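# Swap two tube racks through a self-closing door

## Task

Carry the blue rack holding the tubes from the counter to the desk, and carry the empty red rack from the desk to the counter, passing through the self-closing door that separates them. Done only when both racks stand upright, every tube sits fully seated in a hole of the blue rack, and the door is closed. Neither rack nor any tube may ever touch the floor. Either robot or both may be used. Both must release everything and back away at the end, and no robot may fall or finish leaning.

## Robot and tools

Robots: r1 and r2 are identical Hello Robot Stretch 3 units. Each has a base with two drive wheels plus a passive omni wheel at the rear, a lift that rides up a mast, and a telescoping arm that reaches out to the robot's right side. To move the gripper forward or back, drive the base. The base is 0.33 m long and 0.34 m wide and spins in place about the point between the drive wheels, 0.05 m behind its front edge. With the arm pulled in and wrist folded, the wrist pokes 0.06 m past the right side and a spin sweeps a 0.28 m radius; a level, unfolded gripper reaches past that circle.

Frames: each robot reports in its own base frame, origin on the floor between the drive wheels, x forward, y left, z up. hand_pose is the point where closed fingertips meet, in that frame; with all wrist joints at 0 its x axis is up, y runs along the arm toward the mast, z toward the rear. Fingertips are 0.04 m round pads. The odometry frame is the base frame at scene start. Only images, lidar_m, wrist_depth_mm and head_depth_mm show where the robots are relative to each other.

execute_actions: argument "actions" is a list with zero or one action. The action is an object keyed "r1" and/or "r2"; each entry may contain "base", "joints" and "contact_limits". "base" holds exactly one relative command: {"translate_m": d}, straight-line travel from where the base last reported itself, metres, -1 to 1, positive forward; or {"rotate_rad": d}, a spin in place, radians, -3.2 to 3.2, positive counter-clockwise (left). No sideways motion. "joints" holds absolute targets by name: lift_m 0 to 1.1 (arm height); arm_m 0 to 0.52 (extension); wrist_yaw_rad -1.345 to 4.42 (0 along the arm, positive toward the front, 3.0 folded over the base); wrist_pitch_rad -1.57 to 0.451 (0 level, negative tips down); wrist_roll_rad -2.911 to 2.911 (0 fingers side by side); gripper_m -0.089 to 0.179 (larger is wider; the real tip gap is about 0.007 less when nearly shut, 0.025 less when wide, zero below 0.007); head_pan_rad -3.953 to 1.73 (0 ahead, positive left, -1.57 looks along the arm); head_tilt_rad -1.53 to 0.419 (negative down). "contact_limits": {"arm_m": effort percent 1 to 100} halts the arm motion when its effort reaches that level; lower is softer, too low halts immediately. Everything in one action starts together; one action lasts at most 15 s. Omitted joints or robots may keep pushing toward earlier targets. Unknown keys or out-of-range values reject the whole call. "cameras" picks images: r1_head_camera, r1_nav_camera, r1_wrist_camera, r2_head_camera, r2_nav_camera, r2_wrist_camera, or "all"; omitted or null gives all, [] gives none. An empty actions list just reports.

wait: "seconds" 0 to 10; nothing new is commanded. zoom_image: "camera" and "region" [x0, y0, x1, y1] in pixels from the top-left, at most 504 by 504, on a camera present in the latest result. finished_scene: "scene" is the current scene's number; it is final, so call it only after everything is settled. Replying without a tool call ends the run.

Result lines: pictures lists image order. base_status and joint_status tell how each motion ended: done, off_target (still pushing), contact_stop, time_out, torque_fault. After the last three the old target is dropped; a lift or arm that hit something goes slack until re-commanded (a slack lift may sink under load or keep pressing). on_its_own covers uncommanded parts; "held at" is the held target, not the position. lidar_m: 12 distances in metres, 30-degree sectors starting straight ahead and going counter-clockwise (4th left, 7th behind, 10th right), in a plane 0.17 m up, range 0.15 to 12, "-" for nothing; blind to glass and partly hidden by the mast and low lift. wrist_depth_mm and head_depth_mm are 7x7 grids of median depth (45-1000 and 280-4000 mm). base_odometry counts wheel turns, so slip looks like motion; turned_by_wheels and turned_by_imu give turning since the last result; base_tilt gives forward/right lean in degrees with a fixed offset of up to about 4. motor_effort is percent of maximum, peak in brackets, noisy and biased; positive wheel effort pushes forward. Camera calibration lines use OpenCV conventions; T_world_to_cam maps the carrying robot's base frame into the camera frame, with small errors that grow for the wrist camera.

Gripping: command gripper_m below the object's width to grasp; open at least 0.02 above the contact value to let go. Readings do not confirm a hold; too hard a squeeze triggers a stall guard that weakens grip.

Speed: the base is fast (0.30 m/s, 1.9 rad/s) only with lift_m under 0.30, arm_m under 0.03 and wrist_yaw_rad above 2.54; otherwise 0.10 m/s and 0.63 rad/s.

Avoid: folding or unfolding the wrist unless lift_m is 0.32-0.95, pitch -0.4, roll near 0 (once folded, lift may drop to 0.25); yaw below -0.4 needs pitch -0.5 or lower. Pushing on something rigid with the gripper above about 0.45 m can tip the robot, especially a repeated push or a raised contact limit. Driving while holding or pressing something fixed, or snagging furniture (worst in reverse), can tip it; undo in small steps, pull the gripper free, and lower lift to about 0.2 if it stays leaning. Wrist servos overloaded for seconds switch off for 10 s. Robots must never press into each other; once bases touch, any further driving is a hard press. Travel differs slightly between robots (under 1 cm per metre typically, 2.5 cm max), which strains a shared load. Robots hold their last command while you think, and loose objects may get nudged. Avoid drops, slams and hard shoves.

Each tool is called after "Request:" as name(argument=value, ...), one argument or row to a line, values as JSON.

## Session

Request:
execute_actions(
  actions=[],
)

Scene clock: 0.00 s.
r1.base_odometry: x=+0.000 y=+0.000 heading=+0.000 (m, m, rad; r1's odometry frame)
r1.turned_by_wheels: +0.000 (rad since the last result)
r1.turned_by_imu: +0.000 (rad since the last result)
r1.base_tilt: forward=-2.4 right=+2.1 (deg)
r1.lidar_m: 0.79 0.90 0.88 0.92 1.29 2.73 1.55 1.17 1.14 1.04 0.78 0.76
r1.head_depth_mm: 714 712 707 706 699 696 693 / 759 757 755 748 745 740 735 / 812 808 802 801 795 794 788 / 872 866 859 856 852 847 842 / 940 937 929 927 920 910 908 / 1026 1021 1013 1001 995 987 987 / 1048 1045 1040 1040 1037 1035 1025
r1.base_status: not commanded
r1.joint_positions: lift_m=+0.391 arm_m=-0.003 wrist_yaw_rad=+2.840 wrist_pitch_rad=-0.371 wrist_roll_rad=-0.017 gripper_m=+0.037 head_pan_rad=+0.016 head_tilt_rad=+0.000
r1.joint_status: not commanded
r1.motor_effort: left_wheel=+1 right_wheel=+0 lift_m=+22 arm_m=-1 wrist_yaw_rad=-1 wrist_pitch_rad=+5 wrist_roll_rad=+0 gripper_m=+1 head_pan_rad=+0 head_tilt_rad=+2 (%)
r1.hand_pose: x=+0.0470 y=+0.0773 z=+0.4142 quat_wxyz=(+0.233, +0.701, +0.027, +0.674) (m; r1's base frame)
r1.wrist_depth_mm: - - 900 833 782 722 684 / - - - 900 834 772 721 / - - - - 911 834 780 / 862 893 926 938 949 896 838 / 702 - 753 751 772 766 783 / 602 - 606 623 639 649 659 / 521 522 542 537 542 551 554
r2.base_odometry: x=+0.000 y=+0.000 heading=+0.000 (m, m, rad; r2's odometry frame)
r2.turned_by_wheels: +0.000 (rad since the last result)
r2.turned_by_imu: +0.000 (rad since the last result)
r2.base_tilt: forward=-2.3 right=-0.6 (deg)
r2.lidar_m: 0.92 1.00 1.53 1.75 1.92 2.23 2.21 1.08 0.87 0.86 0.93 0.93
r2.head_depth_mm: 864 857 847 841 825 818 813 / 878 873 862 858 851 843 837 / 893 884 877 870 864 860 849 / 904 900 891 886 879 874 863 / 923 918 909 902 893 886 875 / 941 931 926 919 909 904 890 / 955 948 938 931 924 918 906
r2.base_status: not commanded
r2.joint_positions: lift_m=+0.484 arm_m=+0.000 wrist_yaw_rad=+2.971 wrist_pitch_rad=-0.326 wrist_roll_rad=-0.006 gripper_m=+0.037 head_pan_rad=+0.005 head_tilt_rad=+0.009
r2.joint_status: not commanded
r2.motor_effort: left_wheel=+1 right_wheel=+0 lift_m=+35 arm_m=-2 wrist_yaw_rad=+0 wrist_pitch_rad=+7 wrist_roll_rad=+1 gripper_m=+0 head_pan_rad=+0 head_tilt_rad=+2 (%)
r2.hand_pose: x=+0.0186 y=+0.0864 z=+0.5180 quat_wxyz=(+0.174, +0.703, +0.056, +0.688) (m; r2's base frame)
r2.wrist_depth_mm: - - - - - - - / - - - - - - - / - - - - - - - / - - - - - - - / - - - - - - - / 818 808 - 866 891 850 905 / 695 720 704 704 725 733 736
pictures: r1_head_camera (sideways: a quarter turn clockwise sets it upright), r1_nav_camera (sideways: a quarter turn counterclockwise sets it upright), r1_wrist_camera, r2_head_camera (sideways: a quarter turn clockwise sets it upright), r2_nav_camera (sideways: a quarter turn counterclockwise sets it upright), r2_wrist_camera
camera_calibration (this result's frames):
r1_head_camera: T_world_to_cam=[[0.0451124, -0.00103164, -0.998981, 1.31763], [-0.0298804, 0.999551, -0.00238158, 0.00975689], [0.998535, 0.0299574, 0.0450613, -0.108734], [0, 0, 0, 1]] pos_world=[0.0494249, -0.00513578, 1.32121]
r1_nav_camera: T_world_to_cam=[[0.037895, 0.00444567, 0.999272, -1.26803], [-0.0200686, -0.999785, 0.00520901, 0.0505769], [0.99908, -0.0202514, -0.0377977, 0.00471756], [0, 0, 0, 1]] pos_world=[0.0443538, 0.0562988, 1.26702]
r1_wrist_camera: T_world_to_cam=[[0.956692, -0.288071, 0.0418907, -0.0451162], [-0.125094, -0.536777, -0.834399, 0.41314], [0.262853, 0.793023, -0.549566, 0.314781], [0, 0, 0, 1]] pos_world=[0.0121026, -0.0408619, 0.519606]
r2_head_camera: T_world_to_cam=[[0.058496, -0.0557191, -0.996731, 1.31087], [-0.0316535, 0.997836, -0.0576385, 0.0742838], [0.997786, 0.0349216, 0.0566057, -0.122156], [0, 0, 0, 1]] pos_world=[0.047556, 0.00318348, 1.31778]
r2_nav_camera: T_world_to_cam=[[0.0167361, -0.0608292, 0.998008, -1.25296], [0.0225596, -0.997871, -0.0611991, 0.128233], [0.999605, 0.0235389, -0.0153281, -0.0303457], [0, 0, 0, 1]] pos_world=[0.0484106, 0.0524573, 1.25785]
r2_wrist_camera: T_world_to_cam=[[0.987255, -0.149, 0.0559236, -0.0393595], [-0.0175692, -0.45128, -0.892209, 0.539963], [0.158176, 0.879855, -0.448146, 0.310991], [0, 0, 0, 1]] pos_world=[-0.00084693, -0.0358174, 0.62333]
Images, in order (width x height): r1_head_camera 896x504, r1_nav_camera 672x504, r1_wrist_camera 644x364, r2_head_camera 896x504, r2_nav_camera 672x504, r2_wrist_camera 644x364.

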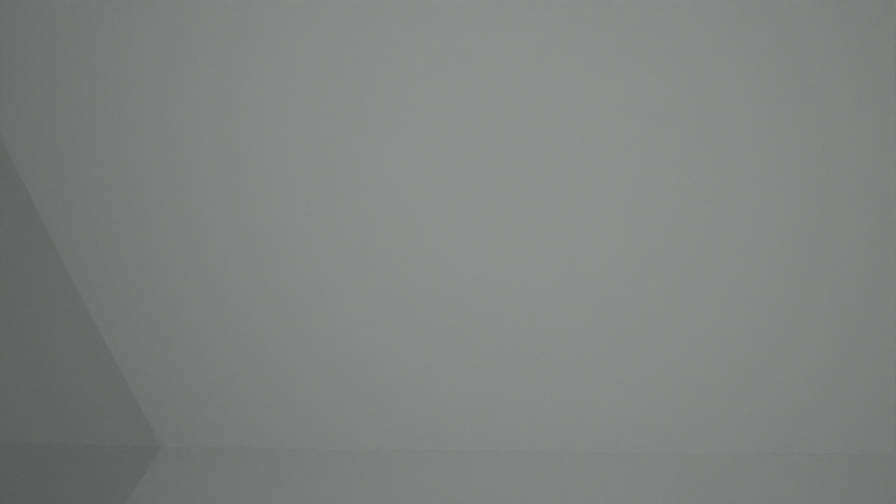

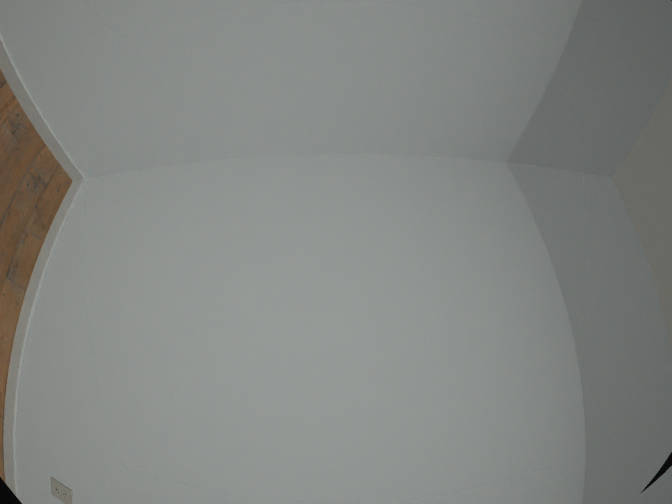

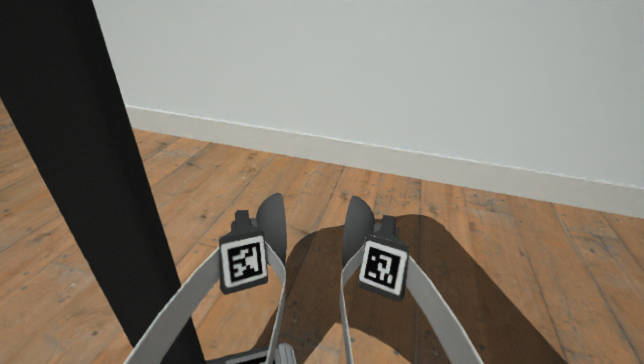

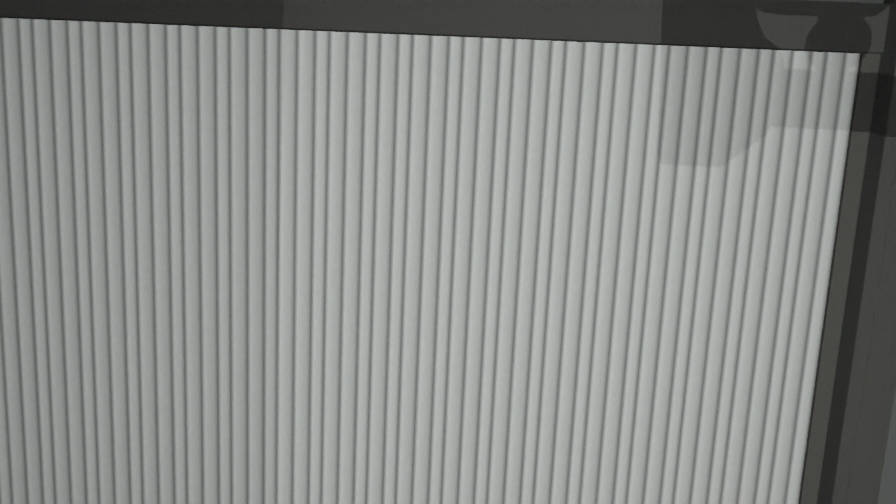

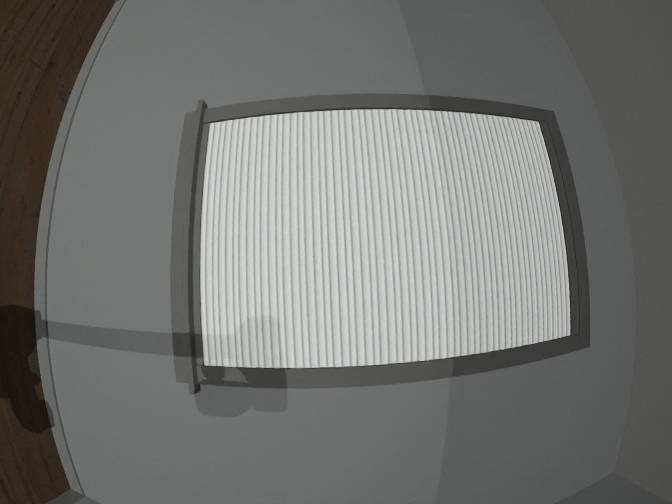

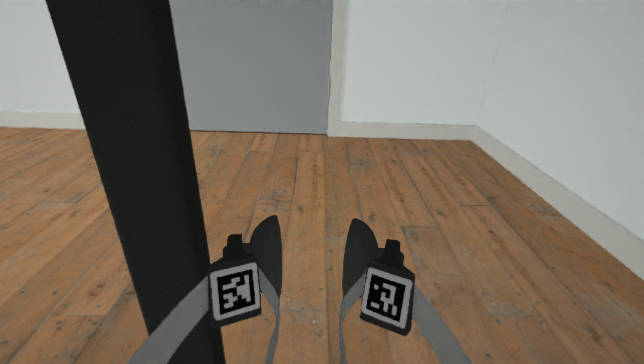

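Request:
execute_actions(
  actions=[
    {"r1":{"base":{"rotate_rad":2.70},"joints":{"lift_m":0.27,"head_tilt_rad":-0.4,"head_pan_rad":0.2}},"r2":{"base":{"rotate_rad":2.9},"joints":{"lift_m":0.27,"head_tilt_rad":-0.4}}},
  ],
  cameras=["r1_head_camera","r1_nav_camera","r2_head_camera","r2_nav_camera"],
)

Scene clock: 4.27 s.
r1.base_odometry: x=+0.000 y=+0.000 heading=+2.700 (m, m, rad; r1's odometry frame)
r1.turned_by_wheels: +2.700 (rad since the last result)
r1.turned_by_imu: +2.713 (rad since the last result)
r1.base_tilt: forward=-2.3 right=+2.2 (deg)
r1.lidar_m: 2.73 1.45 1.15 1.14 0.97 0.77 0.76 0.82 0.89 0.88 0.95 1.43
r1.head_depth_mm: 2425 2615 2766 2924 2361 1751 1402 / 2548 2709 2845 3038 2386 1761 1401 / 2601 2790 2386 3108 2351 1761 1403 / 2661 2859 2003 3233 2354 1776 1402 / 2469 2590 2012 2822 1817 1764 1413 / 1973 2073 1992 2235 2232 1761 1406 / 1668 1718 1730 1842 1929 1770 1400
r1.base_status: done
r1.joint_positions: lift_m=+0.270 arm_m=-0.003 wrist_yaw_rad=+2.840 wrist_pitch_rad=-0.373 wrist_roll_rad=-0.017 gripper_m=+0.037 head_pan_rad=+0.193 head_tilt_rad=-0.396
r1.joint_status: all done
r1.motor_effort: left_wheel=-1(6) right_wheel=+1(8) lift_m=+20(20) arm_m=-1(1) wrist_yaw_rad=+0(0) wrist_pitch_rad=+6(6) wrist_roll_rad=+0(0) gripper_m=+1(0) head_pan_rad=+3(21) head_tilt_rad=-1(19) (%)
r1.hand_pose: x=+0.0470 y=+0.0770 z=+0.2930 quat_wxyz=(+0.234, +0.701, +0.028, +0.673) (m; r1's base frame)
r1.wrist_depth_mm: - 969 - - - - - / - - - - - - - / - 916 935 980 - - - / 663 706 718 724 736 747 768 / 551 - 583 579 596 605 607 / 463 - - 482 495 498 504 / - - - 419 419 425 434
r2.base_odometry: x=+0.000 y=+0.000 heading=+2.900 (m, m, rad; r2's odometry frame)
r2.turned_by_wheels: +2.900 (rad since the last result)
r2.turned_by_imu: +2.900 (rad since the last result)
r2.base_tilt: forward=-2.3 right=-0.5 (deg)
r2.lidar_m: 2.21 1.39 0.93 0.86 0.87 1.00 0.92 0.93 1.18 1.75 1.79 2.25
r2.head_depth_mm: 2538 2718 2342 2451 2498 1854 1480 / 2525 2713 2300 2430 2460 1841 1473 / 2486 2677 2279 2374 2433 1837 1467 / 2485 2631 2260 2367 2434 1827 1459 / 2469 2622 2232 2347 2406 1810 1449 / 2441 2598 2218 2319 2389 1800 1445 / 2426 2573 2690 2868 2376 1801 1439
r2.base_status: done
r2.joint_positions: lift_m=+0.270 arm_m=+0.000 wrist_yaw_rad=+2.971 wrist_pitch_rad=-0.326 wrist_roll_rad=-0.006 gripper_m=+0.037 head_pan_rad=+0.005 head_tilt_rad=-0.395
r2.joint_status: all done
r2.motor_effort: left_wheel=-1(10) right_wheel=+2(14) lift_m=+23(28) arm_m=-2(2) wrist_yaw_rad=+0(0) wrist_pitch_rad=+7(7) wrist_roll_rad=+0(0) gripper_m=+0(1) head_pan_rad=-2(0) head_tilt_rad=-2(31) (%)
r2.hand_pose: x=+0.0186 y=+0.0863 z=+0.3041 quat_wxyz=(+0.174, +0.703, +0.056, +0.688) (m; r2's base frame)
r2.wrist_depth_mm: 686 - 802 866 912 - - / 745 - 834 925 - - - / 773 - 891 986 - - - / 801 - 892 917 919 933 950 / 669 671 727 677 696 703 736 / 528 542 - 554 574 574 582 / 459 469 - 479 456 481 488
pictures: r1_head_camera (sideways: a quarter turn clockwise sets it upright), r1_nav_camera (sideways: a quarter turn counterclockwise sets it upright), r2_head_camera (sideways: a quarter turn clockwise sets it upright), r2_nav_camera (sideways: a quarter turn counterclockwise sets it upright)
camera_calibration (this result's frames):
r1_head_camera: T_world_to_cam=[[-0.33653, -0.06757, -0.939245, 1.24169], [-0.205231, 0.978709, 0.00312505, 0.00365771], [0.919036, 0.193814, -0.343232, 0.397188], [0, 0, 0, 1]] pos_world=[0.0535847, 0.0033401, 1.30256]
r1_nav_camera: T_world_to_cam=[[0.411459, 0.0843353, 0.907518, -1.15036], [0.160956, -0.986784, 0.0187257, 0.0318816], [0.897104, 0.138366, -0.419595, 0.502278], [0, 0, 0, 1]] pos_world=[0.0175972, 0.0589779, 1.25413]
r2_head_camera: T_world_to_cam=[[-0.338093, -0.0578609, -0.939332, 1.23805], [-0.0522061, 0.997724, -0.0426673, 0.0548916], [0.939664, 0.0346134, -0.340344, 0.394908], [0, 0, 0, 1]] pos_world=[0.0503607, 0.00319887, 1.29969]
r2_nav_camera: T_world_to_cam=[[0.407819, -0.0587167, 0.911173, -1.14179], [-0.00288067, -0.998008, -0.0630231, 0.130729], [0.913058, 0.0230772, -0.407175, 0.480211], [0, 0, 0, 1]] pos_world=[0.0275595, 0.0523449, 1.24414]
Images, in order (width x height): r1_head_camera 896x504, r1_nav_camera 672x504, r2_head_camera 896x504, r2_nav_camera 672x504.

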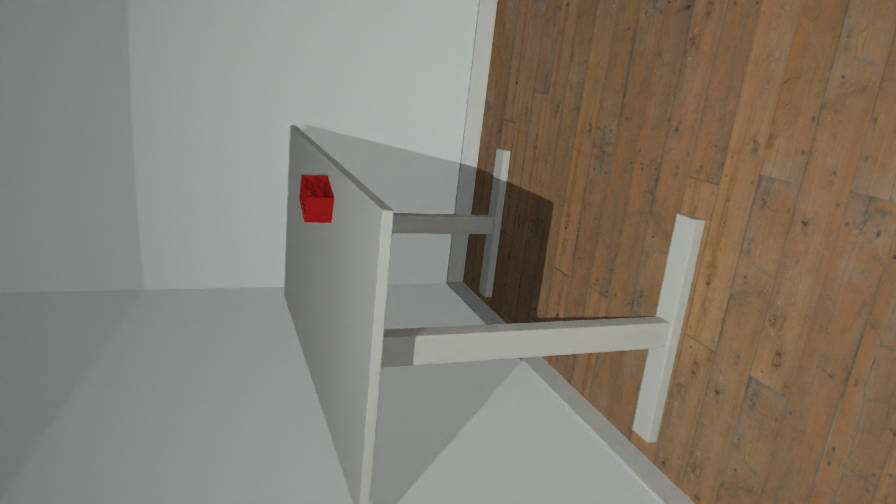

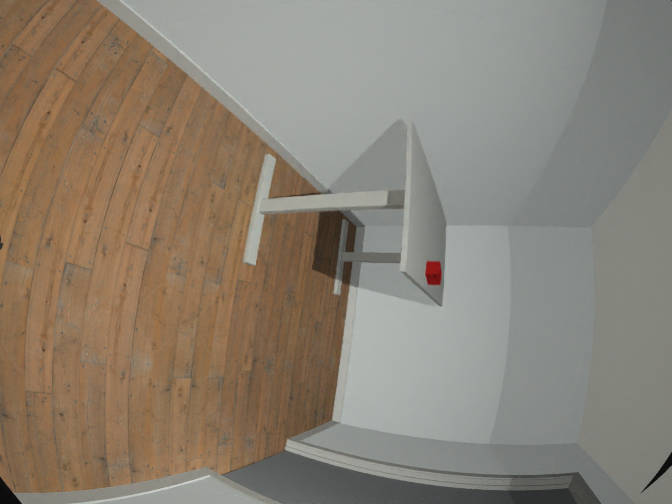

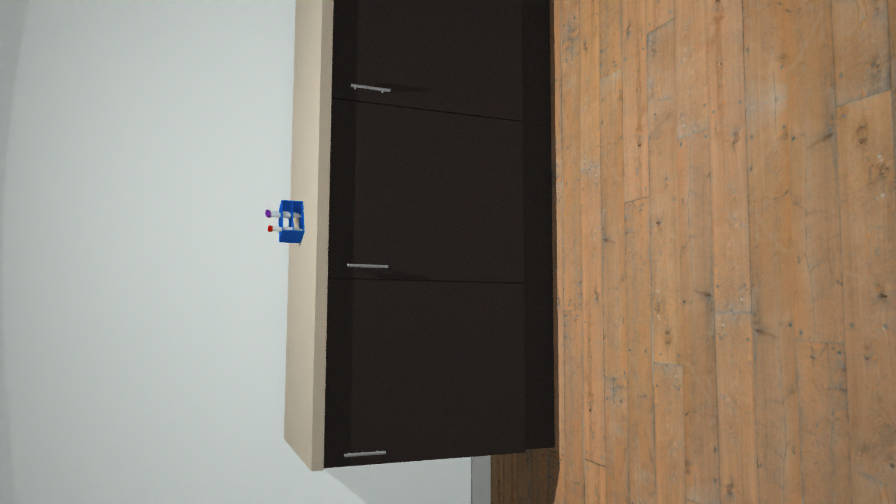

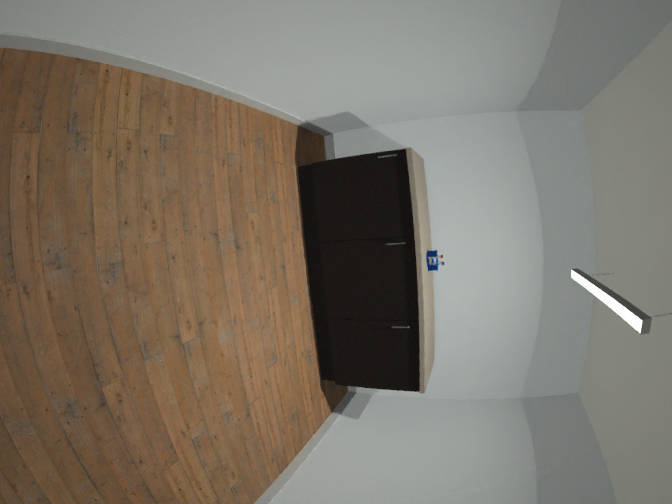

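Same layout. Both robots drive up fast, then measure.

Request:
execute_actions(
  actions=[
    {"r1":{"base":{"translate_m":1.0}},"r2":{"base":{"translate_m":1.0}}},
  ],
  cameras=[],
)

Request:
execute_actions(
  actions=[
    {"r1":{"base":{"translate_m":0.8},"joints":{"head_pan_rad":0.9,"head_tilt_rad":-0.55}},"r2":{"base":{"translate_m":0.55},"joints":{"head_tilt_rad":-0.55}}},
  ],
  cameras=["r1_head_camera","r2_head_camera"],
)

Scene clock: 9.47 s.
r1.base_odometry: x=-0.904 y=+0.428 heading=+2.700 (m, m, rad; r1's odometry frame)
r1.turned_by_wheels: +0.000 (rad since the last result)
r1.turned_by_imu: +0.002 (rad since the last result)
r1.base_tilt: forward=-2.3 right=+2.1 (deg)
r1.lidar_m: 1.74 0.69 0.68 1.02 1.10 1.66 1.75 1.27 1.01 1.00 1.17 1.63
r1.head_depth_mm: 1625 1725 1829 1972 2093 1751 1404 / 1675 1792 1895 2049 2134 1746 1398 / 1717 1829 1911 2068 2231 1758 1399 / 1792 1917 1954 900 2035 1771 1409 / 1830 1970 2028 902 638 1649 1405 / 1761 1845 1774 970 640 476 1328 / 1480 1533 1548 974 637 476 1321
r1.base_status: done
r1.joint_positions: lift_m=+0.270 arm_m=-0.003 wrist_yaw_rad=+2.840 wrist_pitch_rad=-0.373 wrist_roll_rad=-0.017 gripper_m=+0.037 head_pan_rad=+0.193 head_tilt_rad=-0.396
r1.joint_status: not commanded
r1.motor_effort: left_wheel=-1(6) right_wheel=+2(6) lift_m=+20(20) arm_m=-1(1) wrist_yaw_rad=-1(0) wrist_pitch_rad=+6(6) wrist_roll_rad=+0(0) gripper_m=+0(0) head_pan_rad=+2(3) head_tilt_rad=-1(1) (%)
r1.hand_pose: x=+0.0470 y=+0.0770 z=+0.2930 quat_wxyz=(+0.234, +0.701, +0.028, +0.673) (m; r1's base frame)
r1.wrist_depth_mm: - 854 907 953 - 613 - / - 937 - - - - - / - 912 948 964 912 - - / 662 695 713 730 719 758 781 / 545 - 588 581 598 574 615 / 465 - - 484 497 496 500 / - - - 419 421 426 434
r2.base_odometry: x=-0.971 y=+0.239 heading=+2.900 (m, m, rad; r2's odometry frame)
r2.turned_by_wheels: +0.000 (rad since the last result)
r2.turned_by_imu: +0.004 (rad since the last result)
r2.base_tilt: forward=-2.3 right=-0.5 (deg)
r2.lidar_m: 1.22 1.24 1.05 0.97 0.99 1.25 1.91 1.94 1.77 1.64 1.66 1.33
r2.head_depth_mm: 1624 1739 1835 1328 1420 1566 1488 / 1606 1728 1817 1318 1405 1540 1482 / 1598 1716 1779 1303 1387 1521 1469 / 1590 1697 1782 1284 1380 1498 1462 / 1582 1693 1772 1274 1363 1476 1451 / 1568 1666 1754 1260 1350 1471 1448 / 1565 1661 1738 1250 1336 1453 1441
r2.base_status: done
r2.joint_positions: lift_m=+0.270 arm_m=+0.000 wrist_yaw_rad=+2.971 wrist_pitch_rad=-0.326 wrist_roll_rad=-0.006 gripper_m=+0.037 head_pan_rad=+0.005 head_tilt_rad=-0.396
r2.joint_status: not commanded
r2.motor_effort: left_wheel=-2(9) right_wheel=+3(10) lift_m=+23(23) arm_m=-2(1) wrist_yaw_rad=+1(0) wrist_pitch_rad=+7(7) wrist_roll_rad=+0(0) gripper_m=+0(0) head_pan_rad=-1(0) head_tilt_rad=-2(2) (%)
r2.hand_pose: x=+0.0186 y=+0.0863 z=+0.3041 quat_wxyz=(+0.174, +0.703, +0.056, +0.688) (m; r2's base frame)
r2.wrist_depth_mm: 787 - 935 944 - - - / 833 - 987 - - - - / 895 - - - - - - / 854 - 913 898 934 976 958 / 668 664 732 681 709 704 739 / 541 537 - 562 559 584 583 / 456 469 - 484 455 479 486
pictures: none
No camera images: the call's "cameras" was empty. Leave "cameras" out to get every camera's image.

Scene clock: 13.47 s.
r1.base_odometry: x=-1.627 y=+0.770 heading=+2.700 (m, m, rad; r1's odometry frame)
r1.turned_by_wheels: +0.000 (rad since the last result)
r1.turned_by_imu: +0.712 (rad since the last result)
r1.base_tilt: forward=-2.4 right=+2.2 (deg)
r1.lidar_m: 0.99 0.88 0.45 1.04 1.92 2.12 1.29 1.19 1.22 1.36 1.33 1.07
r1.head_depth_mm: 690 750 824 690 511 405 335 / 698 759 838 691 512 406 335 / 709 777 855 692 513 406 336 / 717 784 869 694 512 406 337 / 728 800 885 694 513 406 336 / 743 813 889 692 513 406 336 / 752 829 911 695 513 406 336
r1.base_status: done
r1.joint_positions: lift_m=+0.270 arm_m=-0.003 wrist_yaw_rad=+2.840 wrist_pitch_rad=-0.374 wrist_roll_rad=-0.017 gripper_m=+0.037 head_pan_rad=+0.893 head_tilt_rad=-0.546
r1.joint_status: all done
r1.motor_effort: left_wheel=+13(25) right_wheel=-1(7) lift_m=+20(20) arm_m=-1(1) wrist_yaw_rad=+0(0) wrist_pitch_rad=+6(6) wrist_roll_rad=+0(0) gripper_m=+1(1) head_pan_rad=+4(42) head_tilt_rad=-1(12) (%)
r1.hand_pose: x=+0.0469 y=+0.0770 z=+0.2929 quat_wxyz=(+0.234, +0.701, +0.028, +0.673) (m; r1's base frame)
r1.wrist_depth_mm: - - - 475 801 708 623 / - - - 526 864 748 670 / - 919 934 834 875 792 699 / 659 698 710 630 734 752 705 / 546 - 593 561 601 604 611 / 464 - - 485 494 499 504 / - - - 417 420 427 431
r2.base_odometry: x=-1.505 y=+0.371 heading=+2.900 (m, m, rad; r2's odometry frame)
r2.turned_by_wheels: +0.000 (rad since the last result)
r2.turned_by_imu: +0.002 (rad since the last result)
r2.base_tilt: forward=-2.3 right=-0.4 (deg)
r2.lidar_m: 0.68 0.68 0.86 1.04 1.05 1.33 2.46 2.49 1.71 1.58 1.11 0.73
r2.head_depth_mm: 1113 1217 1193 791 846 973 1141 / 1113 1210 1179 783 840 958 1121 / 1103 1203 991 776 828 944 1106 / 1091 1192 1075 773 819 933 1091 / 1085 1185 1144 765 809 926 1070 / 1084 1179 1132 761 803 911 1061 / 1071 1169 1118 754 794 901 1043
r2.base_status: done
r2.joint_positions: lift_m=+0.270 arm_m=+0.000 wrist_yaw_rad=+2.971 wrist_pitch_rad=-0.326 wrist_roll_rad=-0.006 gripper_m=+0.037 head_pan_rad=+0.005 head_tilt_rad=-0.544
r2.joint_status: all done
r2.motor_effort: left_wheel=-2(9) right_wheel=+3(11) lift_m=+23(23) arm_m=-1(2) wrist_yaw_rad=+0(0) wrist_pitch_rad=+7(7) wrist_roll_rad=+0(0) gripper_m=+0(1) head_pan_rad=+0(1) head_tilt_rad=-3(19) (%)
r2.hand_pose: x=+0.0186 y=+0.0863 z=+0.3041 quat_wxyz=(+0.174, +0.703, +0.056, +0.688) (m; r2's base frame)
r2.wrist_depth_mm: 845 - 956 - - - 623 / 900 - - - - - 636 / 953 - - - - 932 644 / 856 - 904 909 915 874 717 / 661 669 719 700 710 698 684 / 540 535 - 560 565 574 575 / 455 471 - 487 458 471 488
pictures: r1_head_camera (sideways: a quarter turn clockwise sets it upright), r2_head_camera (sideways: a quarter turn clockwise sets it upright)
camera_calibration (this result's frames):
r1_head_camera: T_world_to_cam=[[-0.299464, -0.375123, -0.877271, 1.1606], [-0.787325, 0.616517, 0.00513609, 0.00459114], [0.538926, 0.692235, -0.479968, 0.577441], [0, 0, 0, 1]] pos_world=[0.0399738, 0.032811, 1.29529]
r2_head_camera: T_world_to_cam=[[-0.47327, -0.0585924, -0.878967, 1.16011], [-0.0580034, 0.997693, -0.0352755, 0.0452962], [0.879006, 0.0342882, -0.475577, 0.571257], [0, 0, 0, 1]] pos_world=[0.0495339, 0.00319453, 1.29297]
Images, in order (width x height): r1_head_camera 896x504, r2_head_camera 896x504.

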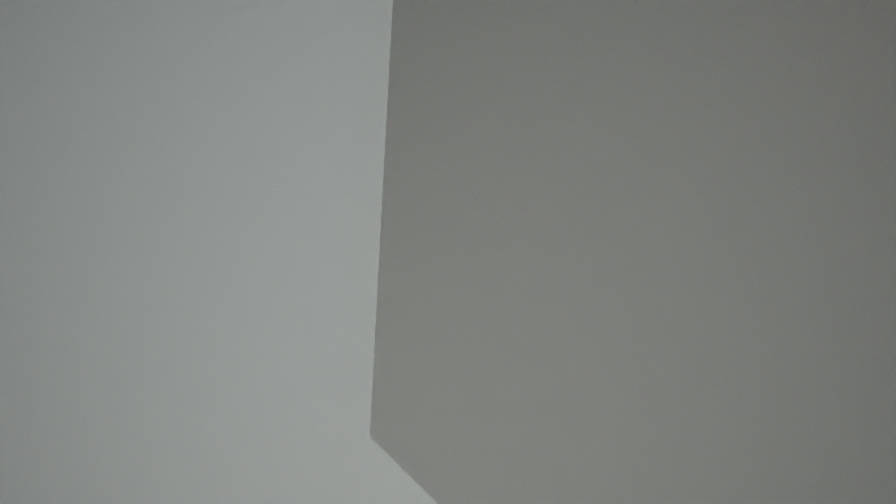

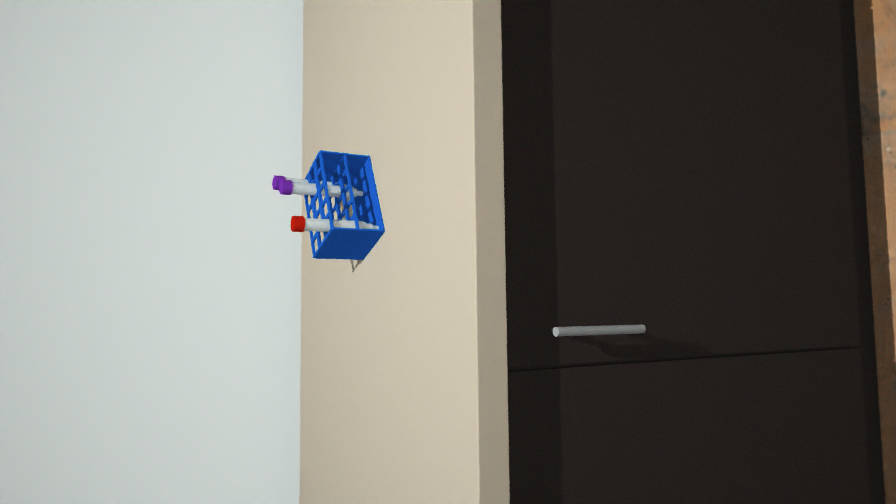

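Request:
execute_actions(
  actions=[
    {"r1":{"joints":{"head_pan_rad":0,"head_tilt_rad":-1.0}},"r2":{"joints":{"lift_m":0.6,"wrist_pitch_rad":-0.4}}},
  ],
  cameras=["r1_nav_camera"],
)

Scene clock: 17.57 s.
r1.base_odometry: x=-1.627 y=+0.770 heading=+2.700 (m, m, rad; r1's odometry frame)
r1.turned_by_wheels: +0.000 (rad since the last result)
r1.turned_by_imu: +0.001 (rad since the last result)
r1.base_tilt: forward=-2.5 right=+2.2 (deg)
r1.lidar_m: 0.99 0.87 0.45 1.04 1.92 2.11 1.29 1.19 1.22 1.36 1.33 1.07
r1.head_depth_mm: 683 548 458 386 1309 1207 1084 / 684 548 390 376 352 1212 1085 / 684 549 439 370 346 1160 1100 / 687 550 461 346 347 314 1093 / 687 551 461 389 347 309 291 / 688 554 462 396 348 309 286 / 692 553 463 397 348 310 287
r1.base_status: not commanded
r1.joint_positions: lift_m=+0.270 arm_m=-0.003 wrist_yaw_rad=+2.840 wrist_pitch_rad=-0.374 wrist_roll_rad=-0.017 gripper_m=+0.037 head_pan_rad=+0.007 head_tilt_rad=-0.987
r1.joint_status: all done
r1.motor_effort: left_wheel=+13(13) right_wheel=+0(1) lift_m=+20(20) arm_m=-1(1) wrist_yaw_rad=+1(0) wrist_pitch_rad=+6(6) wrist_roll_rad=+0(0) gripper_m=+1(1) head_pan_rad=-4(45) head_tilt_rad=-4(22) (%)
r1.hand_pose: x=+0.0469 y=+0.0770 z=+0.2929 quat_wxyz=(+0.234, +0.701, +0.028, +0.673) (m; r1's base frame)
r1.wrist_depth_mm: - - - 478 813 701 631 / - - - 529 849 747 657 / - 915 939 831 881 791 698 / 664 703 712 636 743 767 715 / 550 - 588 559 600 596 613 / 468 - - 482 493 494 505 / - - - 419 418 427 433
r2.base_odometry: x=-1.505 y=+0.371 heading=+2.900 (m, m, rad; r2's odometry frame)
r2.turned_by_wheels: +0.000 (rad since the last result)
r2.turned_by_imu: +0.000 (rad since the last result)
r2.base_tilt: forward=-2.2 right=-0.6 (deg)
r2.lidar_m: 0.68 0.68 0.86 1.04 1.05 1.33 2.46 2.49 1.70 1.58 1.11 0.73
r2.head_depth_mm: 1115 1218 1199 791 849 971 1142 / 1110 1213 1182 783 839 960 1117 / 1100 1198 988 777 830 945 1101 / 1088 1190 1075 773 821 935 1093 / 1085 1186 1144 768 811 927 1073 / 1079 1181 1132 761 807 912 1057 / 1072 1171 1123 755 794 901 1041
r2.base_status: not commanded
r2.joint_positions: lift_m=+0.600 arm_m=+0.000 wrist_yaw_rad=+2.971 wrist_pitch_rad=-0.414 wrist_roll_rad=-0.006 gripper_m=+0.037 head_pan_rad=+0.005 head_tilt_rad=-0.544
r2.joint_status: all done
r2.motor_effort: left_wheel=-2(2) right_wheel=+3(2) lift_m=+45(47) arm_m=-2(1) wrist_yaw_rad=+0(0) wrist_pitch_rad=+6(6) wrist_roll_rad=+0(0) gripper_m=+0(1) head_pan_rad=-1(0) head_tilt_rad=-3(4) (%)
r2.hand_pose: x=+0.0169 y=+0.0763 z=+0.6132 quat_wxyz=(+0.204, +0.700, +0.087, +0.679) (m; r2's base frame)
r2.wrist_depth_mm: 872 - 969 - - - 621 / 908 - - - - - 638 / 971 - - - - 877 645 / - - - - - 905 659 / - - - - - 945 675 / 893 887 - 924 938 898 687 / 767 784 785 780 799 817 757
pictures: r1_nav_camera (sideways: a quarter turn counterclockwise sets it upright)
camera_calibration (this result's frames):
r1_nav_camera: T_world_to_cam=[[0.854658, 0.0100106, 0.519094, -0.646811], [-0.00834759, -0.99942, 0.0330173, 0.0143287], [0.519124, -0.0325517, -0.854079, 1.06973], [0, 0, 0, 1]] pos_world=[-0.00239998, 0.0556169, 1.24892]
Images, in order (width x height): r1_nav_camera 672x504.

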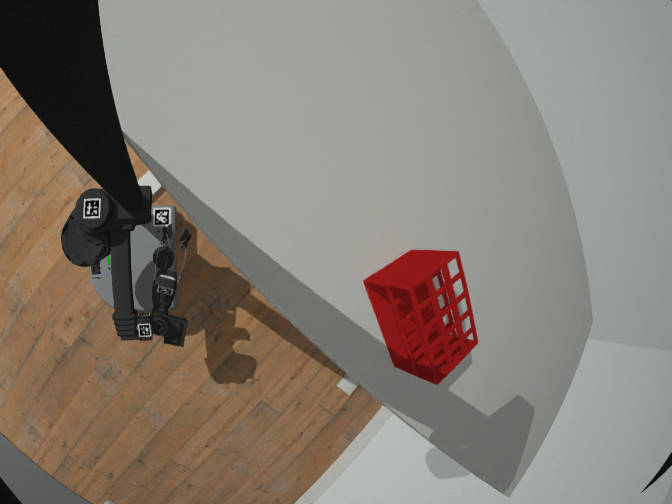

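Request:
execute_actions(
  actions=[
    {"r1":{"base":{"translate_m":-0.35},"joints":{"wrist_pitch_rad":-0.4}},"r2":{"joints":{"wrist_yaw_rad":0,"gripper_m":0.179,"lift_m":0.9,"head_pan_rad":-1.57,"head_tilt_rad":-0.7}}},
  ],
  cameras=[],
)

Request:
execute_actions(
  actions=[
    {"r1":{"joints":{"lift_m":0.5}},"r2":{"base":{"rotate_rad":2.16},"joints":{"lift_m":1.0,"wrist_pitch_rad":-0.25}}},
  ],
  cameras=[],
)

Request:
execute_actions(
  actions=[
    {"r1":{"joints":{"lift_m":0.9,"wrist_yaw_rad":0,"gripper_m":0.179,"head_pan_rad":-1.57,"head_tilt_rad":-0.7}},"r2":{"base":{"translate_m":-0.545}}},
  ],
  cameras=["r2_wrist_camera","r2_head_camera","r1_nav_camera"],
)

Scene clock: 22.27 s.
r1.base_odometry: x=-1.311 y=+0.620 heading=+2.700 (m, m, rad; r1's odometry frame)
r1.turned_by_wheels: +0.000 (rad since the last result)
r1.turned_by_imu: +0.000 (rad since the last result)
r1.base_tilt: forward=-2.3 right=+2.1 (deg)
r1.lidar_m: 1.28 0.66 1.14 1.35 2.17 1.64 0.99 0.88 0.97 1.14 1.57 1.39
r1.head_depth_mm: 679 1675 1800 1542 1363 1201 1086 / 655 597 1748 1549 1366 1206 1087 / 577 563 1801 1552 1360 1210 1100 / 558 548 1723 1551 1361 1209 1105 / 684 551 494 1547 1364 1213 1108 / 684 551 465 1555 1364 1181 1093 / 687 551 461 1499 1361 1216 1093
r1.base_status: done
r1.joint_positions: lift_m=+0.270 arm_m=-0.003 wrist_yaw_rad=+2.840 wrist_pitch_rad=-0.415 wrist_roll_rad=-0.017 gripper_m=+0.037 head_pan_rad=+0.006 head_tilt_rad=-0.989
r1.joint_status: all done
r1.motor_effort: left_wheel=+1(9) right_wheel=+1(6) lift_m=+20(20) arm_m=-1(1) wrist_yaw_rad=+0(1) wrist_pitch_rad=+5(6) wrist_roll_rad=+0(0) gripper_m=+0(0) head_pan_rad=-3(3) head_tilt_rad=-4(4) (%)
r1.hand_pose: x=+0.0455 y=+0.0722 z=+0.2834 quat_wxyz=(+0.248, +0.700, +0.043, +0.668) (m; r1's base frame)
r1.wrist_depth_mm: - - - - - 868 815 / - - - - - 925 856 / - 840 856 865 900 852 871 / 629 667 661 680 670 702 720 / 525 - 560 548 527 571 582 / 453 - - 465 473 478 481 / - - - 405 404 412 414
r2.base_odometry: x=-1.505 y=+0.371 heading=+2.900 (m, m, rad; r2's odometry frame)
r2.turned_by_wheels: +0.000 (rad since the last result)
r2.turned_by_imu: +0.000 (rad since the last result)
r2.base_tilt: forward=-2.3 right=-0.6 (deg)
r2.lidar_m: 0.68 0.69 0.86 1.04 1.05 1.33 2.46 2.49 1.70 1.58 1.10 0.73
r2.head_depth_mm: 1393 1552 1763 1986 1760 - - / 1390 1543 1748 1971 1756 - - / 1369 1532 1747 1973 1791 - - / 1365 1528 1735 1941 1730 - 1209 / 1360 1513 1719 1932 1728 1407 1212 / 1355 1507 1713 1926 1668 1397 1208 / 1341 1495 1691 1889 1668 1395 1203
r2.base_status: not commanded
r2.joint_positions: lift_m=+0.900 arm_m=+0.000 wrist_yaw_rad=+0.002 wrist_pitch_rad=-0.415 wrist_roll_rad=-0.006 gripper_m=+0.179 head_pan_rad=-1.563 head_tilt_rad=-0.691
r2.joint_status: all done
r2.motor_effort: left_wheel=-2(2) right_wheel=+3(3) lift_m=+45(47) arm_m=-2(2) wrist_yaw_rad=-1(1) wrist_pitch_rad=+7(7) wrist_roll_rad=+0(0) gripper_m=+1(82) head_pan_rad=-2(29) head_tilt_rad=-4(16) (%)
r2.hand_pose: x=-0.0212 y=-0.3701 z=+0.9130 quat_wxyz=(+0.694, +0.147, -0.690, -0.145) (m; r2's base frame)
r2.wrist_depth_mm: - - - - - - - / - - - - - - - / - - - - - - - / - - - - - - - / - - - - - - - / - - - - - - - / - - - - - - -
pictures: none
No camera images: the call's "cameras" was empty. Leave "cameras" out to get every camera's image.

Scene clock: 26.63 s.
r1.base_odometry: x=-1.311 y=+0.620 heading=+2.700 (m, m, rad; r1's odometry frame)
r1.turned_by_wheels: +0.000 (rad since the last result)
r1.turned_by_imu: +0.001 (rad since the last result)
r1.base_tilt: forward=-2.3 right=+2.2 (deg)
r1.lidar_m: 1.28 0.66 1.14 1.35 2.18 1.64 1.00 0.88 0.96 1.14 1.57 1.40
r1.head_depth_mm: 679 1686 1787 1547 1363 1214 1088 / 656 597 1742 1543 1355 1202 1089 / 577 563 1804 1544 1358 1215 1100 / 559 548 1717 1548 1355 1213 1106 / 683 549 494 1547 1359 1217 1114 / 686 550 465 1557 1363 1179 1098 / 687 551 460 1496 1349 1214 1096
r1.base_status: not commanded
r1.joint_positions: lift_m=+0.500 arm_m=-0.003 wrist_yaw_rad=+2.840 wrist_pitch_rad=-0.415 wrist_roll_rad=-0.017 gripper_m=+0.037 head_pan_rad=+0.006 head_tilt_rad=-0.989
r1.joint_status: all done
r1.motor_effort: left_wheel=+0(1) right_wheel=+0(0) lift_m=+24(25) arm_m=-1(1) wrist_yaw_rad=-1(1) wrist_pitch_rad=+6(6) wrist_roll_rad=+0(0) gripper_m=+1(0) head_pan_rad=-3(3) head_tilt_rad=-4(3) (%)
r1.hand_pose: x=+0.0455 y=+0.0722 z=+0.5131 quat_wxyz=(+0.248, +0.700, +0.043, +0.668) (m; r1's base frame)
r1.wrist_depth_mm: - - - - - 874 811 / - - - - - 919 856 / - - - - - - 912 / - - - - - - 958 / 809 - 863 851 848 879 901 / 695 - 693 720 723 747 758 / 607 614 626 627 623 651 643
r2.base_odometry: x=-1.505 y=+0.371 heading=-1.224 (m, m, rad; r2's odometry frame)
r2.turned_by_wheels: +2.160 (rad since the last result)
r2.turned_by_imu: +2.167 (rad since the last result)
r2.base_tilt: forward=-2.2 right=-0.6 (deg)
r2.lidar_m: 1.06 1.40 2.46 2.36 1.67 1.58 1.03 0.72 0.68 0.69 0.91 1.04
r2.head_depth_mm: 1106 1157 836 - - - - / 1162 1194 850 - - - - / 1219 1184 846 - - - - / 1283 1173 841 953 1162 1349 1188 / 1357 1449 877 1005 1210 1399 1208 / 1361 1473 928 1158 1541 1404 1207 / 1211 1316 1427 1561 1622 1395 1204
r2.base_status: done
r2.joint_positions: lift_m=+1.000 arm_m=+0.000 wrist_yaw_rad=+0.001 wrist_pitch_rad=-0.269 wrist_roll_rad=-0.006 gripper_m=+0.179 head_pan_rad=-1.563 head_tilt_rad=-0.691
r2.joint_status: all done
r2.motor_effort: left_wheel=-2(7) right_wheel=+3(7) lift_m=+44(39) arm_m=-2(2) wrist_yaw_rad=+0(1) wrist_pitch_rad=+8(9) wrist_roll_rad=+0(0) gripper_m=+1(0) head_pan_rad=-4(3) head_tilt_rad=-4(4) (%)
r2.hand_pose: x=-0.0213 y=-0.3860 z=+1.0471 quat_wxyz=(+0.703, +0.095, -0.698, -0.094) (m; r2's base frame)
r2.wrist_depth_mm: 777 933 - - 983 860 788 / 794 975 - - - 914 819 / 817 - - 937 937 925 844 / 821 - 644 581 615 621 555 / 838 - 719 595 492 446 450 / - - 786 639 526 481 380 / 945 - 847 686 567 493 409
pictures: none
No camera images: the call's "cameras" was empty. Leave "cameras" out to get every camera's image.

Scene clock: 33.03 s.
r1.base_odometry: x=-1.311 y=+0.620 heading=+2.700 (m, m, rad; r1's odometry frame)
r1.turned_by_wheels: +0.000 (rad since the last result)
r1.turned_by_imu: +0.001 (rad since the last result)
r1.base_tilt: forward=-2.4 right=+2.2 (deg)
r1.lidar_m: 1.28 0.66 1.14 1.35 2.18 1.64 1.00 0.88 0.96 1.14 1.57 1.40
r1.head_depth_mm: 912 996 1096 1217 1340 - - / 960 1077 1203 1368 1539 - - / 991 1106 1250 1442 - - - / 1100 1239 1427 1650 1682 1337 1167 / 1236 1423 1646 1903 1670 1372 1170 / 1414 1609 1829 1978 1629 1373 1166 / 1411 1548 1708 1885 1650 1375 1169
r1.base_status: not commanded
r1.joint_positions: lift_m=+0.900 arm_m=-0.003 wrist_yaw_rad=+0.002 wrist_pitch_rad=-0.415 wrist_roll_rad=-0.017 gripper_m=+0.179 head_pan_rad=-1.563 head_tilt_rad=-0.705
r1.joint_status: all done
r1.motor_effort: left_wheel=+0(0) right_wheel=+0(0) lift_m=+24(25) arm_m=-1(1) wrist_yaw_rad=-3(4) wrist_pitch_rad=+6(6) wrist_roll_rad=+0(0) gripper_m=+1(84) head_pan_rad=-3(45) head_tilt_rad=+2(18) (%)
r1.hand_pose: x=-0.0210 y=-0.3672 z=+0.9131 quat_wxyz=(+0.698, +0.148, -0.686, -0.144) (m; r1's base frame)
r1.wrist_depth_mm: - - - 934 787 657 551 / - - - - 835 691 579 / - - - - 904 736 598 / - - - - - 779 627 / - - - - - 859 670 / - - - - - 956 677 / - - - - - 921 767
r2.base_odometry: x=-1.690 y=+0.884 heading=-1.224 (m, m, rad; r2's odometry frame)
r2.turned_by_wheels: +0.000 (rad since the last result)
r2.turned_by_imu: -0.001 (rad since the last result)
r2.base_tilt: forward=-2.2 right=-0.5 (deg)
r2.lidar_m: 1.56 2.06 2.71 1.65 1.16 1.10 0.66 0.46 0.43 0.44 0.58 1.52
r2.head_depth_mm: 884 973 834 - - - - / 928 1008 848 - - - - / 975 1050 794 - - - - / 1029 1103 767 607 718 829 1141 / 1089 1148 797 646 745 909 1163 / 1154 1158 793 682 820 1036 1207 / 1227 1147 786 741 917 1196 1201
r2.base_status: done
r2.joint_positions: lift_m=+1.000 arm_m=+0.000 wrist_yaw_rad=+0.001 wrist_pitch_rad=-0.269 wrist_roll_rad=-0.006 gripper_m=+0.179 head_pan_rad=-1.563 head_tilt_rad=-0.691
r2.joint_status: not commanded
r2.motor_effort: left_wheel=-1(8) right_wheel=+2(3) lift_m=+44(44) arm_m=-2(1) wrist_yaw_rad=+0(1) wrist_pitch_rad=+8(8) wrist_roll_rad=+0(1) gripper_m=+1(1) head_pan_rad=-2(3) head_tilt_rad=-5(4) (%)
r2.hand_pose: x=-0.0213 y=-0.3860 z=+1.0471 quat_wxyz=(+0.703, +0.095, -0.698, -0.094) (m; r2's base frame)
r2.wrist_depth_mm: - - - 848 747 656 596 / - - - 879 787 683 628 / 803 862 880 820 822 717 647 / 548 566 565 554 598 601 631 / 485 413 427 427 434 449 449 / - 404 344 340 343 348 357 / 769 495 386 290 285 280 302
pictures: r1_nav_camera (sideways: a quarter turn counterclockwise sets it upright), r2_head_camera (sideways: a quarter turn clockwise sets it upright), r2_wrist_camera
camera_calibration (this result's frames):
r1_nav_camera: T_world_to_cam=[[0.00918684, -0.676266, 0.7366, -0.925054], [-0.999493, 0.0162399, 0.0273753, 0.0277089], [-0.0304753, -0.736479, -0.675774, 0.841231], [0, 0, 0, 1]] pos_world=[0.06183, -0.00648376, 1.24912]
r2_head_camera: T_world_to_cam=[[-0.0606662, 0.597028, -0.799923, 1.05452], [0.997518, 0.0649577, -0.0271701, 0.0282992], [0.0357399, -0.799586, -0.599487, 0.737615], [0, 0, 0, 1]] pos_world=[0.00938277, -0.0416323, 1.2865]
r2_wrist_camera: T_world_to_cam=[[-0.998209, -0.0181151, 0.0570061, -0.0928707], [-0.0595146, 0.3962, -0.916233, 1.14953], [-0.00598817, -0.917986, -0.396569, 0.218614], [0, 0, 0, 1]] pos_world=[-0.0229813, -0.256443, 1.14523]
Images, in order (width x height): r1_nav_camera 672x504, r2_head_camera 896x504, r2_wrist_camera 644x364.

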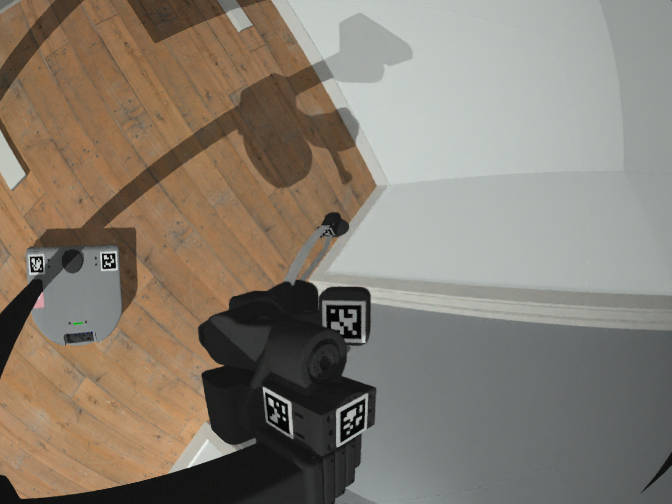

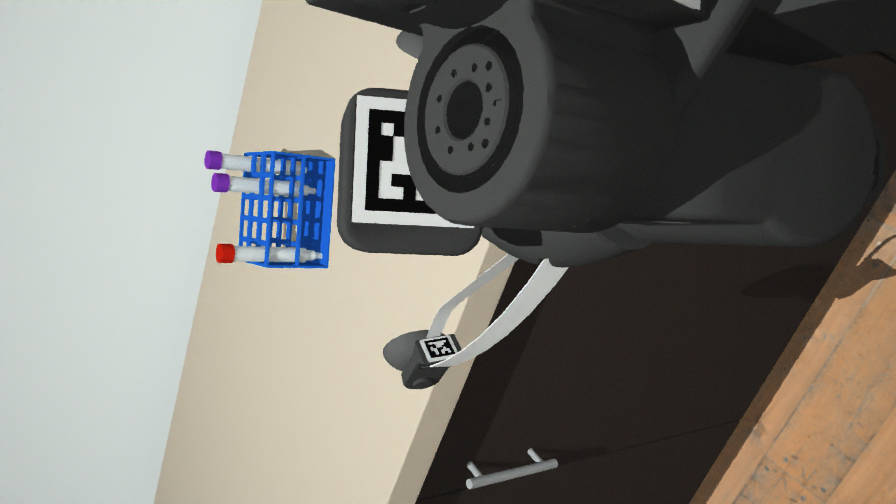

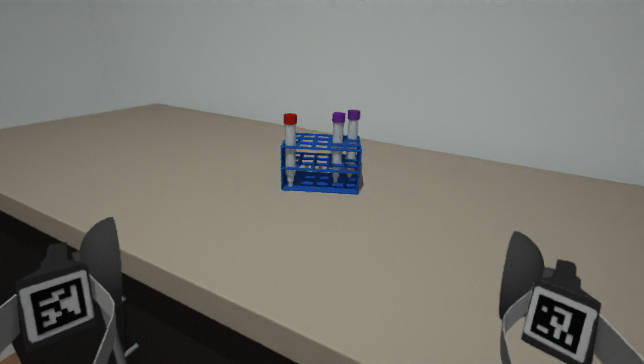

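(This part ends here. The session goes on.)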